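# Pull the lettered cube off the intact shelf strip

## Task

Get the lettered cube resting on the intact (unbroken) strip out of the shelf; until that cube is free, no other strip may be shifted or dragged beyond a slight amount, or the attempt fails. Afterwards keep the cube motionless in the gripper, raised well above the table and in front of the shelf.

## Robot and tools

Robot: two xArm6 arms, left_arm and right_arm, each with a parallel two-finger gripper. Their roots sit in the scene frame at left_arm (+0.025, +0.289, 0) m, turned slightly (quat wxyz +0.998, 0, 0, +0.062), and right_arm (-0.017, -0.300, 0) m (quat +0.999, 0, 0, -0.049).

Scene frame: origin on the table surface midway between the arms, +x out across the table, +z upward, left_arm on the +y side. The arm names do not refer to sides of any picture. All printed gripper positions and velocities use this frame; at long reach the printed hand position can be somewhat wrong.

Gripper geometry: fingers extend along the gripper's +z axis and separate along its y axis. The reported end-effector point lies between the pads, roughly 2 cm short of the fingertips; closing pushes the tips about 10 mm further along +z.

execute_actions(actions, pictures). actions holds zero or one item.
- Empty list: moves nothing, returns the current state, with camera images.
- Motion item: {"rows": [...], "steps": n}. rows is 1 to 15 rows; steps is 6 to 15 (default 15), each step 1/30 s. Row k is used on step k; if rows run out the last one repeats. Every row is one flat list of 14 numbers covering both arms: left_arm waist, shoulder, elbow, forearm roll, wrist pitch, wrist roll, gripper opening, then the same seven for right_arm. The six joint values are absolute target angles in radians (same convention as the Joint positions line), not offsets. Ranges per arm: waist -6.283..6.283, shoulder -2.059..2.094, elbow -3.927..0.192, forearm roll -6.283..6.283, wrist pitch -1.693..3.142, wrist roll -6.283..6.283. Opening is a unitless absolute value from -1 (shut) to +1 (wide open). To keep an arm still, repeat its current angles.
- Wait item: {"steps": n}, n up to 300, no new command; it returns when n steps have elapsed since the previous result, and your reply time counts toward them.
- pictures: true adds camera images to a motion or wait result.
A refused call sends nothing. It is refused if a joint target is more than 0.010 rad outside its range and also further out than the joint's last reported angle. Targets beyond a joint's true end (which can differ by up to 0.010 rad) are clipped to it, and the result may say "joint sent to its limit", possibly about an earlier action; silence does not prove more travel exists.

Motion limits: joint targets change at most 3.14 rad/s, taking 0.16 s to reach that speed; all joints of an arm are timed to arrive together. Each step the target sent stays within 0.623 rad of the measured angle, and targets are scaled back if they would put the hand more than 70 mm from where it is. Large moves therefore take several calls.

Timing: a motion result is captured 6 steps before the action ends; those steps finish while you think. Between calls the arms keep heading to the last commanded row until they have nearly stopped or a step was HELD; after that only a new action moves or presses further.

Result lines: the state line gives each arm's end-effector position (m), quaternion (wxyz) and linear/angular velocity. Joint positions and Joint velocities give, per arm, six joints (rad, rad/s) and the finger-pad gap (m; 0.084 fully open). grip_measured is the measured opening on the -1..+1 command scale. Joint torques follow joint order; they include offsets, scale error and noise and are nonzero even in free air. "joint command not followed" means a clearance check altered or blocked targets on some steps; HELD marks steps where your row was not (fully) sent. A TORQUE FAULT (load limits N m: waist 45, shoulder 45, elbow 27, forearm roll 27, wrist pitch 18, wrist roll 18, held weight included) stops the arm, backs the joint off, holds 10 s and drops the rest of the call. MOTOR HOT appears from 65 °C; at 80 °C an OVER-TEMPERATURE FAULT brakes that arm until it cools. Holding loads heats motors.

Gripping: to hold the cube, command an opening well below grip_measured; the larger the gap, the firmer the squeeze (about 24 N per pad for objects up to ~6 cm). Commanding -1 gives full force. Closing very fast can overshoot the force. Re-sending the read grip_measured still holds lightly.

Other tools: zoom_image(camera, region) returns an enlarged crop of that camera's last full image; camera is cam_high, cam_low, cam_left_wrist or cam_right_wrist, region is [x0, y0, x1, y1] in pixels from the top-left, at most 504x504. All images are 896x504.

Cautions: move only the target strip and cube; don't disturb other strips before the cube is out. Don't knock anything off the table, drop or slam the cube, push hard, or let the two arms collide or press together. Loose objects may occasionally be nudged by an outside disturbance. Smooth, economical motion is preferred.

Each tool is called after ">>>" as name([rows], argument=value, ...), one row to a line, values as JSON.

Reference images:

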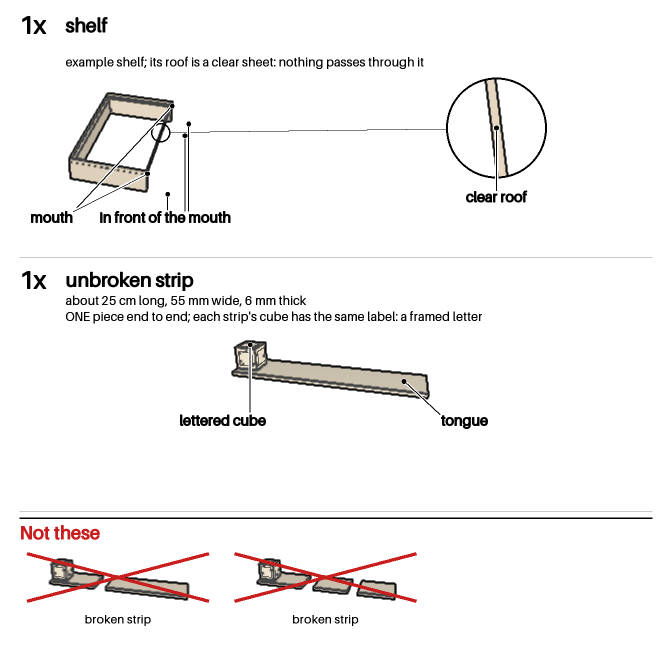

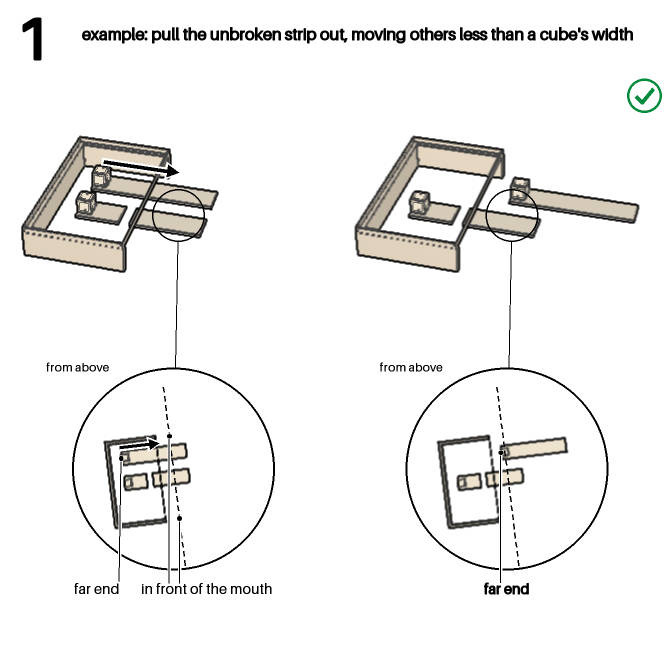

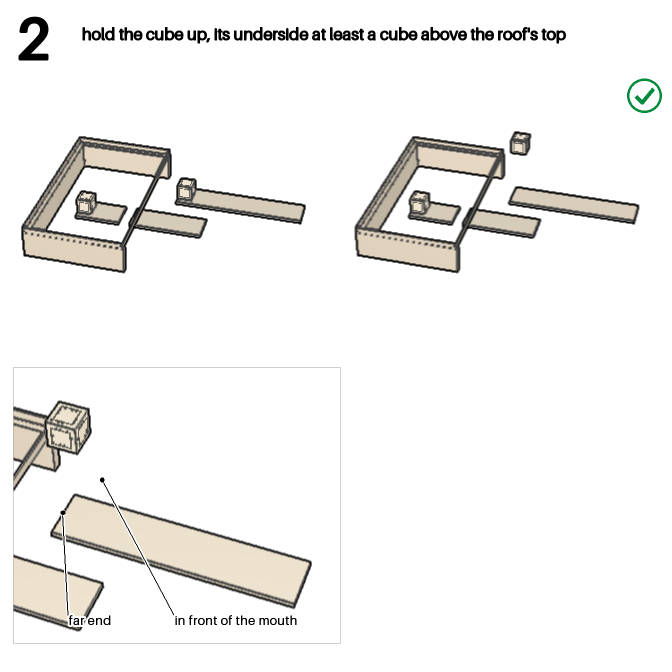

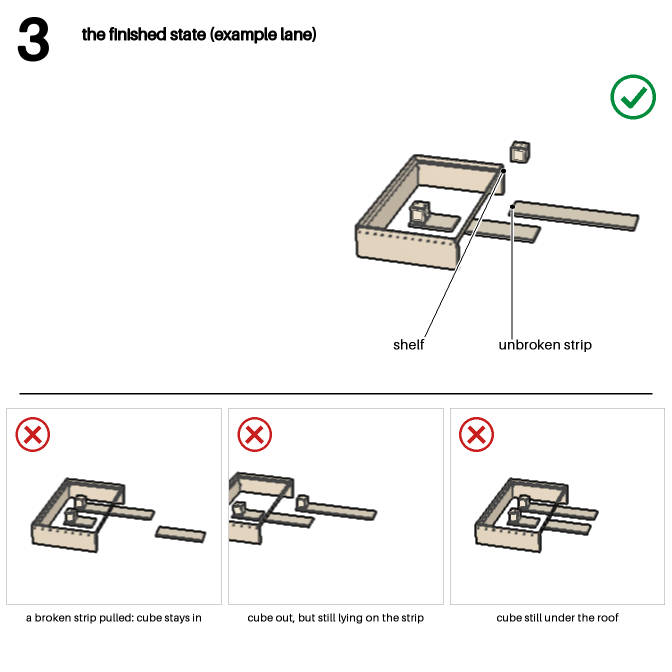

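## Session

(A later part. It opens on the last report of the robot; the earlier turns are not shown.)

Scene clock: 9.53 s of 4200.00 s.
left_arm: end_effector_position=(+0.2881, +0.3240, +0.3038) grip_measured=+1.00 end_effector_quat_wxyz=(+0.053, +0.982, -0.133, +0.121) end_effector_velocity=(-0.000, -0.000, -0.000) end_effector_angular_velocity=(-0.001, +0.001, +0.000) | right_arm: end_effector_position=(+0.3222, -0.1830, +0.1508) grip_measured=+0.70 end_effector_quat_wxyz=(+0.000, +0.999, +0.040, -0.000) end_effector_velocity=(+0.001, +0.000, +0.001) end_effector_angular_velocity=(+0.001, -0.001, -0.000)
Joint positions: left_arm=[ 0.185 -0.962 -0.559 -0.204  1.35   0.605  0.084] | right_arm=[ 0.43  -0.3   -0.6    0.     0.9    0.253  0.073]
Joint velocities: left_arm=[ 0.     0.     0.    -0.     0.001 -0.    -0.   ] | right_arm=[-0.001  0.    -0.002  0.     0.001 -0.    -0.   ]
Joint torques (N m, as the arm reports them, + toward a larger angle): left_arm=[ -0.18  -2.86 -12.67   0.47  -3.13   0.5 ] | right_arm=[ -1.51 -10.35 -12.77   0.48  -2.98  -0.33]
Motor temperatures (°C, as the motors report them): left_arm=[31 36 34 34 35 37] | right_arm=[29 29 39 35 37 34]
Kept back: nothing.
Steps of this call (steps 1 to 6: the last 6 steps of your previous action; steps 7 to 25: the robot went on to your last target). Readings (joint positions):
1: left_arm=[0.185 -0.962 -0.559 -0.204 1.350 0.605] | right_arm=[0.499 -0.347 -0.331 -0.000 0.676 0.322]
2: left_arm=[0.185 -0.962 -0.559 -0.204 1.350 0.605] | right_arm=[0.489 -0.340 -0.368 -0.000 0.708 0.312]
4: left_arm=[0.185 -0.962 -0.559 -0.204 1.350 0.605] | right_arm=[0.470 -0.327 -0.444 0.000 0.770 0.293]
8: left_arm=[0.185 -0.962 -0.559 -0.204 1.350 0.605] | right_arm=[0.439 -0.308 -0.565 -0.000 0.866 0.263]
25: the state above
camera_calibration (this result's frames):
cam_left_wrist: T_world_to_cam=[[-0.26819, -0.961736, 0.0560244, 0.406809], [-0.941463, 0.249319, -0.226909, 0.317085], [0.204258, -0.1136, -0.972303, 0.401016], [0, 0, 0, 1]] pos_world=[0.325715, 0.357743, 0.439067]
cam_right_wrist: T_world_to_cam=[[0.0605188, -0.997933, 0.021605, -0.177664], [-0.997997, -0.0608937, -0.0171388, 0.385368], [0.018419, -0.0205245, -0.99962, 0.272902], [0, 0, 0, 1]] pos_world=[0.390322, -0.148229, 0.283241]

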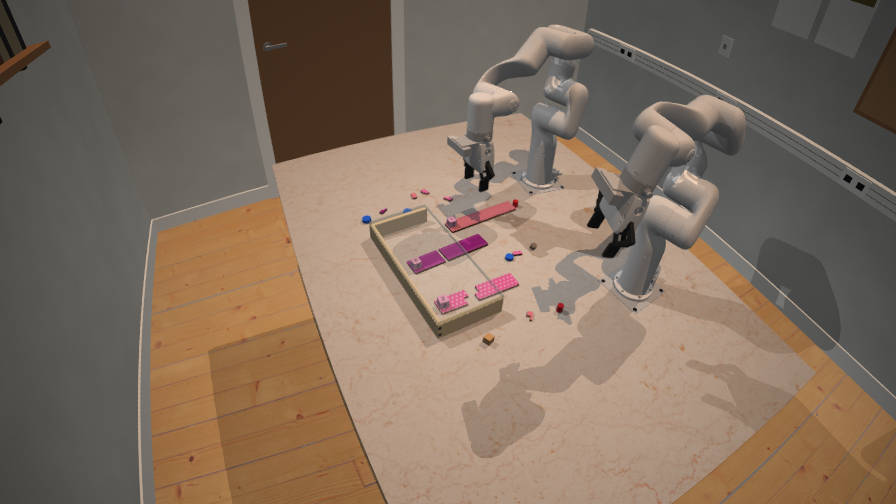

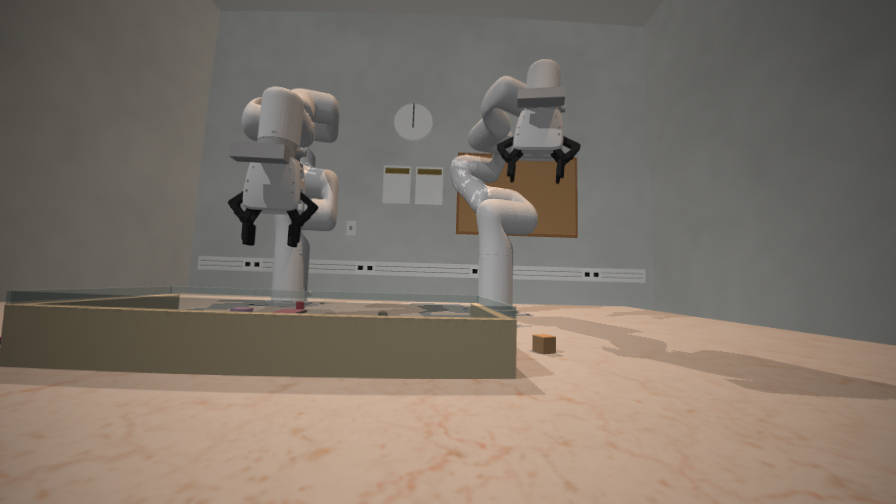

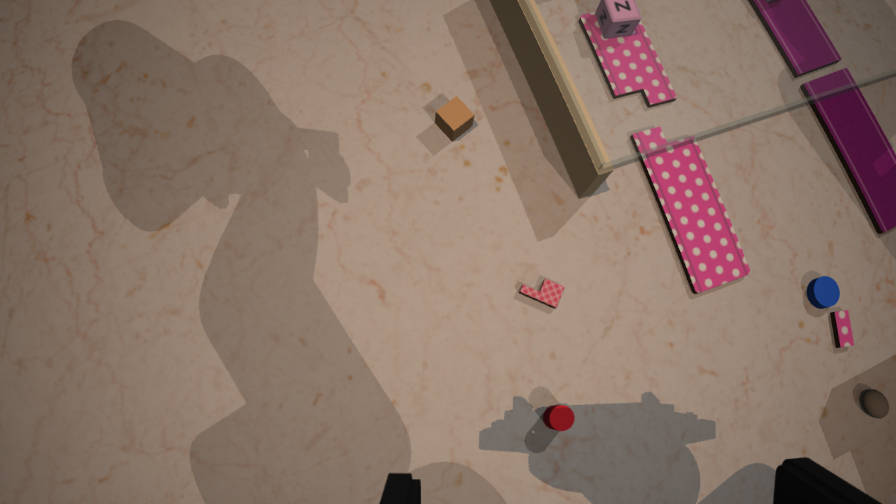

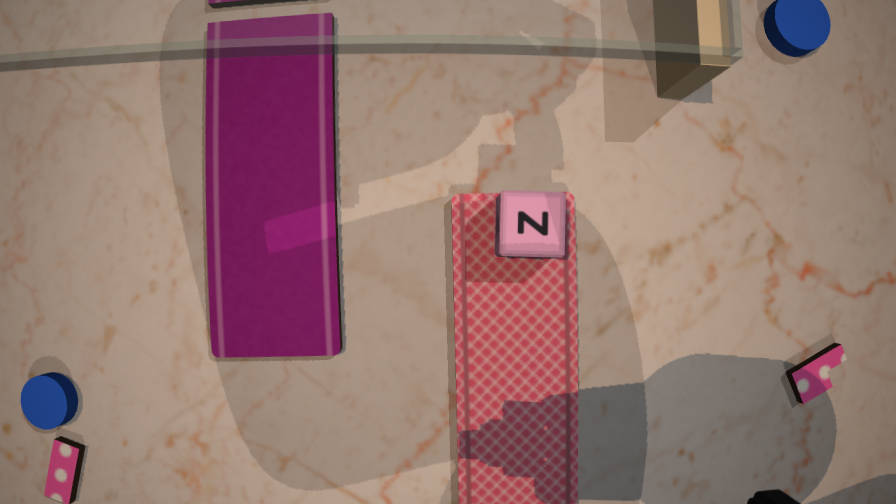

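>>> execute_actions([
  {"rows":[[0.185,-0.962,-0.559,-0.204,1.35,0.605,1,0.37,0.216,-0.785,0,0.569,0.22,0.5]]},
])

>>> execute_actions([
  {"steps":22},
])

>>> execute_actions([
  {"rows":[[0.185,-0.962,-0.559,-0.204,1.35,0.605,1,0.37,0.216,-0.785,0,0.569,0.22,-0.85]]},
])

>>> execute_actions([
  {"rows":[[0.185,-0.962,-0.559,-0.204,1.35,0.605,1,0.37,-0.179,-0.865,0,1.044,0.22,-0.85]]},
])

>>> execute_actions([
  {"steps":30},
], pictures=true)

Scene clock: 10.27 s of 4200.00 s.
left_arm: end_effector_position=(+0.2881, +0.3240, +0.3038) grip_measured=+1.00 end_effector_quat_wxyz=(+0.053, +0.982, -0.133, +0.121) end_effector_velocity=(+0.000, +0.000, +0.000) end_effector_angular_velocity=(+0.000, -0.001, +0.000) | right_arm: end_effector_position=(+0.3694, -0.1799, +0.0981) grip_measured=+0.49 end_effector_quat_wxyz=(+0.000, +0.999, +0.033, -0.001) end_effector_velocity=(+0.202, -0.002, -0.307) end_effector_angular_velocity=(-0.010, +0.034, -0.068)
Joint positions: left_arm=[ 0.185 -0.962 -0.559 -0.204  1.35   0.605  0.084] | right_arm=[ 0.399 -0.036 -0.694 -0.     0.731  0.236  0.065]
Joint velocities: left_arm=[-0.    -0.     0.    -0.    -0.001 -0.     0.   ] | right_arm=[-0.152  1.318 -0.454  0.    -0.829 -0.085 -0.   ]
Joint torques (N m, as the arm reports them, + toward a larger angle): left_arm=[ -0.17  -3.04 -12.77   0.37  -3.04   0.54] | right_arm=[ -1.83 -14.54 -12.23   0.43  -3.02  -0.4 ]
Motor temperatures (°C, as the motors report them): left_arm=[31 36 34 34 35 37] | right_arm=[29 29 40 35 37 34]
Steps of this call (steps 1 to 13: the robot went on to your last target; steps 14 to 22: the first 9 steps of this action). Readings (joint positions):
14: left_arm=[0.185 -0.962 -0.559 -0.204 1.350 0.605] | right_arm=[0.430 -0.300 -0.600 0.000 0.900 0.253]
15: left_arm=[0.185 -0.962 -0.559 -0.204 1.350 0.605] | right_arm=[0.430 -0.298 -0.601 0.000 0.898 0.253]
17: left_arm=[0.185 -0.962 -0.559 -0.204 1.350 0.605] | right_arm=[0.426 -0.264 -0.615 0.000 0.874 0.250]
21: left_arm=[0.185 -0.962 -0.559 -0.204 1.350 0.605] | right_arm=[0.405 -0.081 -0.679 -0.000 0.759 0.239]
22: the state above

Scene clock: 11.00 s of 4200.00 s.
left_arm: end_effector_position=(+0.2881, +0.3240, +0.3038) grip_measured=+1.00 end_effector_quat_wxyz=(+0.053, +0.982, -0.133, +0.121) end_effector_velocity=(-0.000, -0.000, -0.000) end_effector_angular_velocity=(-0.000, +0.001, +0.000) | right_arm: end_effector_position=(+0.4055, -0.1821, +0.0354) grip_measured=+0.49 end_effector_quat_wxyz=(-0.000, +1.000, +0.026, +0.000) end_effector_velocity=(-0.001, -0.001, -0.002) end_effector_angular_velocity=(-0.001, +0.003, -0.001)
Joint positions: left_arm=[ 0.185 -0.962 -0.559 -0.204  1.35   0.605  0.084] | right_arm=[ 0.37   0.215 -0.785 -0.     0.569  0.22   0.065]
Joint velocities: left_arm=[-0.  0.  0.  0.  0. -0.  0.] | right_arm=[-0.001  0.004 -0.    -0.    -0.001 -0.001  0.   ]
Joint torques (N m, as the arm reports them, + toward a larger angle): left_arm=[ -0.27  -3.25 -12.62   0.28  -3.01   0.61] | right_arm=[ -1.53 -17.08 -10.87   0.5   -3.07  -0.3 ]
Motor temperatures (°C, as the motors report them): left_arm=[31 36 34 34 35 37] | right_arm=[29 29 40 35 37 34]
Kept back: nothing.
Steps of this call (steps 1 to 6: the last 6 steps of your previous action; steps 7 to 22: the robot went on to your last target). Readings (joint positions):
1: left_arm=[0.185 -0.962 -0.559 -0.204 1.350 0.605] | right_arm=[0.394 0.008 -0.710 -0.000 0.704 0.233]
2: left_arm=[0.185 -0.962 -0.559 -0.204 1.350 0.605] | right_arm=[0.389 0.051 -0.725 -0.000 0.676 0.231]
4: left_arm=[0.185 -0.962 -0.559 -0.204 1.350 0.605] | right_arm=[0.380 0.131 -0.753 -0.000 0.625 0.226]
8: left_arm=[0.185 -0.962 -0.559 -0.204 1.350 0.605] | right_arm=[0.372 0.200 -0.776 0.000 0.582 0.221]
22: the state above

Scene clock: 11.30 s of 4200.00 s.
left_arm: end_effector_position=(+0.2881, +0.3240, +0.3038) grip_measured=+1.00 end_effector_quat_wxyz=(+0.053, +0.982, -0.133, +0.121) end_effector_velocity=(+0.000, +0.000, +0.000) end_effector_angular_velocity=(+0.000, -0.001, +0.001) | right_arm: end_effector_position=(+0.4055, -0.1821, +0.0352) grip_measured=-0.46 end_effector_quat_wxyz=(-0.000, +1.000, +0.026, +0.000) end_effector_velocity=(-0.002, -0.001, -0.002) end_effector_angular_velocity=(-0.002, +0.005, -0.000)
Joint positions: left_arm=[ 0.185 -0.962 -0.559 -0.204  1.35   0.605  0.084] | right_arm=[ 0.37   0.216 -0.785 -0.     0.569  0.22   0.024]
Joint velocities: left_arm=[-0.     0.    -0.     0.    -0.001 -0.001  0.   ] | right_arm=[-0.     0.003  0.003 -0.     0.     0.     0.   ]
Joint torques (N m, as the arm reports them, + toward a larger angle): left_arm=[ -0.21  -2.97 -12.76   0.28  -3.06   0.55] | right_arm=[ -1.48 -16.82 -10.83   0.45  -2.83  -0.34]
Motor temperatures (°C, as the motors report them): left_arm=[31 36 34 34 35 37] | right_arm=[29 29 40 35 37 34]
Steps of this call (steps 1 to 9: the first 9 steps of this action). Readings (joint positions):
1: left_arm=[0.185 -0.962 -0.559 -0.204 1.350 0.605] | right_arm=[0.370 0.215 -0.785 -0.000 0.569 0.220]
2: left_arm=[0.185 -0.962 -0.559 -0.204 1.350 0.605] | right_arm=[0.370 0.216 -0.785 -0.000 0.569 0.220]
4: left_arm=[0.185 -0.962 -0.559 -0.204 1.350 0.605] | right_arm=[0.370 0.216 -0.785 -0.000 0.569 0.220]
8: left_arm=[0.185 -0.962 -0.559 -0.204 1.350 0.605] | right_arm=[0.370 0.216 -0.785 -0.000 0.569 0.220]
9: the state above

Scene clock: 11.80 s of 4200.00 s.
left_arm: end_effector_position=(+0.2881, +0.3240, +0.3038) grip_measured=+1.00 end_effector_quat_wxyz=(+0.053, +0.982, -0.133, +0.121) end_effector_velocity=(-0.000, -0.000, -0.000) end_effector_angular_velocity=(-0.000, +0.002, -0.001) | right_arm: end_effector_position=(+0.4043, -0.1825, +0.1139) grip_measured=-0.46 end_effector_quat_wxyz=(-0.001, +1.000, +0.026, +0.002) end_effector_velocity=(-0.058, -0.016, +0.366) end_effector_angular_velocity=(-0.004, +0.015, +0.000)
Joint positions: left_arm=[ 0.185 -0.962 -0.559 -0.204  1.35   0.605  0.084] | right_arm=[ 0.37   0.03  -0.825 -0.     0.79   0.22   0.024]
Joint velocities: left_arm=[-0.     0.    -0.     0.     0.002  0.    -0.   ] | right_arm=[-0.    -0.883 -0.165 -0.     1.063 -0.     0.   ]
Joint torques (N m, as the arm reports them, + toward a larger angle): left_arm=[ -0.13  -3.07 -12.6    0.48  -3.08   0.58] | right_arm=[ -1.39 -15.11 -11.19   0.53  -2.36  -0.06]
Motor temperatures (°C, as the motors report them): left_arm=[31 36 34 34 35 37] | right_arm=[29 29 40 35 37 34]
Steps of this call (steps 1 to 6: the last 6 steps of your previous action; steps 7 to 15: the first 9 steps of this action). Readings (joint positions):
7: left_arm=[0.185 -0.962 -0.559 -0.204 1.350 0.605] | right_arm=[0.370 0.216 -0.785 0.000 0.569 0.220]
8: left_arm=[0.185 -0.962 -0.559 -0.204 1.350 0.605] | right_arm=[0.370 0.214 -0.785 0.000 0.572 0.220]
10: left_arm=[0.185 -0.962 -0.559 -0.204 1.350 0.605] | right_arm=[0.370 0.188 -0.787 0.000 0.610 0.220]
14: left_arm=[0.185 -0.962 -0.559 -0.204 1.350 0.605] | right_arm=[0.370 0.060 -0.819 -0.000 0.755 0.220]
15: the state above

Scene clock: 12.80 s of 4200.00 s.
left_arm: end_effector_position=(+0.2881, +0.3240, +0.3038) grip_measured=+1.00 end_effector_quat_wxyz=(+0.053, +0.982, -0.133, +0.121) end_effector_velocity=(-0.001, -0.000, -0.000) end_effector_angular_velocity=(-0.001, +0.002, -0.001) | right_arm: end_effector_position=(+0.3803, -0.1892, +0.1997) grip_measured=-0.46 end_effector_quat_wxyz=(+0.000, +1.000, +0.026, -0.000) end_effector_velocity=(+0.000, -0.000, +0.000) end_effector_angular_velocity=(-0.000, -0.001, -0.000)
Joint positions: left_arm=[ 0.185 -0.962 -0.559 -0.204  1.35   0.605  0.084] | right_arm=[ 0.37  -0.179 -0.865  0.     1.044  0.22   0.024]
Joint velocities: left_arm=[ 0.    -0.     0.    -0.     0.002  0.     0.   ] | right_arm=[-0.    -0.001 -0.    -0.001  0.     0.    -0.   ]
Joint torques (N m, as the arm reports them, + toward a larger angle): left_arm=[ -0.24  -3.15 -12.56   0.4   -3.04   0.57] | right_arm=[ -1.28 -13.14 -13.25   0.65  -2.94  -0.21]
Motor temperatures (°C, as the motors report them): left_arm=[31 36 34 34 35 37] | right_arm=[29 29 40 35 37 34]
Kept back: nothing.
Steps of this call (steps 1 to 6: the last 6 steps of your previous action; steps 7 to 30: the robot went on to your last target). Readings (joint positions):
1: left_arm=[0.185 -0.962 -0.559 -0.204 1.350 0.605] | right_arm=[0.370 0.001 -0.830 -0.000 0.826 0.220]
2: left_arm=[0.185 -0.962 -0.559 -0.204 1.350 0.605] | right_arm=[0.370 -0.029 -0.835 -0.000 0.862 0.220]
4: left_arm=[0.185 -0.962 -0.559 -0.204 1.350 0.605] | right_arm=[0.370 -0.088 -0.847 -0.000 0.934 0.220]
8: left_arm=[0.185 -0.962 -0.559 -0.204 1.350 0.605] | right_arm=[0.370 -0.162 -0.864 -0.000 1.018 0.220]
30: the state above
All arms were judged still, so your last target was given up. Only a new action makes them travel on or press farther. Fingers that are still opening or closing keep moving.
camera_calibration (this result's frames):
cam_left_wrist: T_world_to_cam=[[-0.26819, -0.961736, 0.0560244, 0.406809], [-0.941463, 0.249319, -0.226909, 0.317085], [0.204258, -0.1136, -0.972303, 0.401016], [0, 0, 0, 1]] pos_world=[0.325715, 0.357743, 0.439067]
cam_right_wrist: T_world_to_cam=[[0.0334812, -0.999207, 0.0215532, -0.17837], [-0.999277, -0.0338571, -0.0173152, 0.449444], [0.0180312, -0.0209579, -0.999618, 0.320693], [0, 0, 0, 1]] pos_world=[0.449308, -0.15629, 0.332197]

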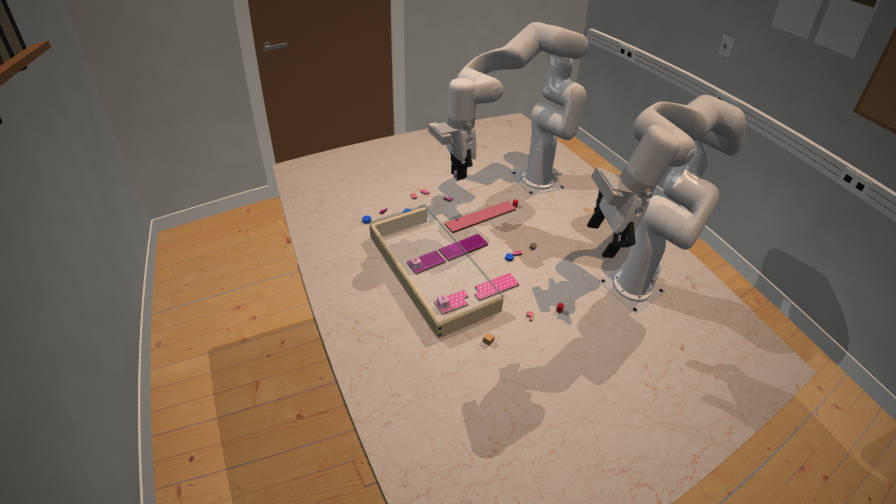

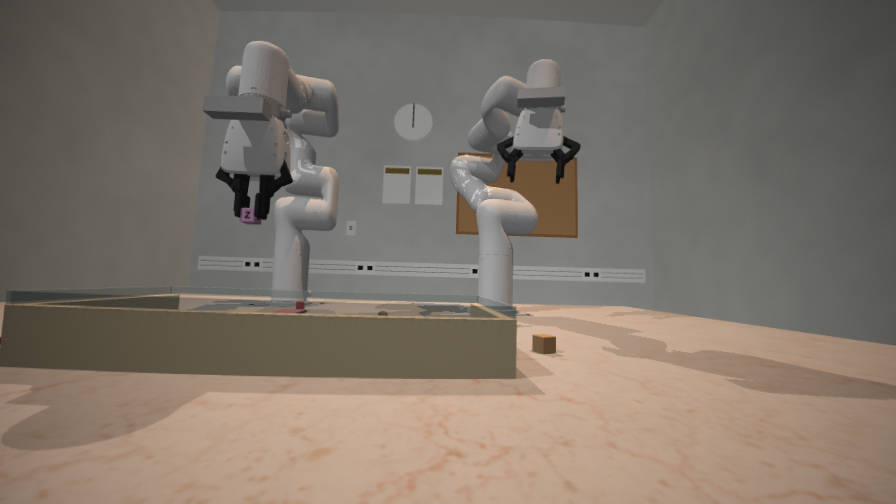

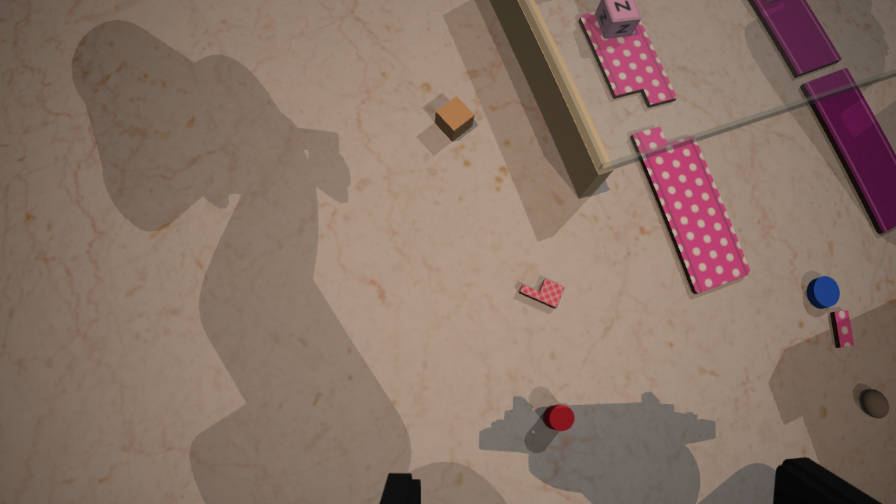

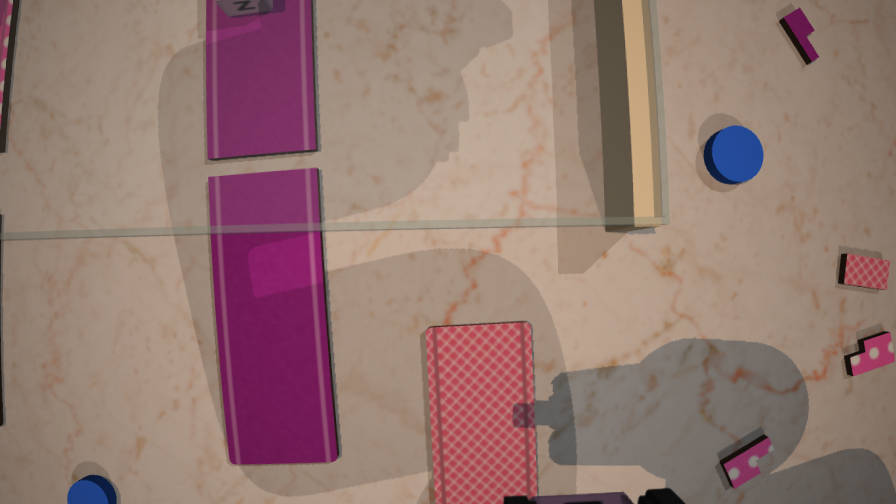

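>>> finished_scene(scene=1)

The scene is finished: the task was done.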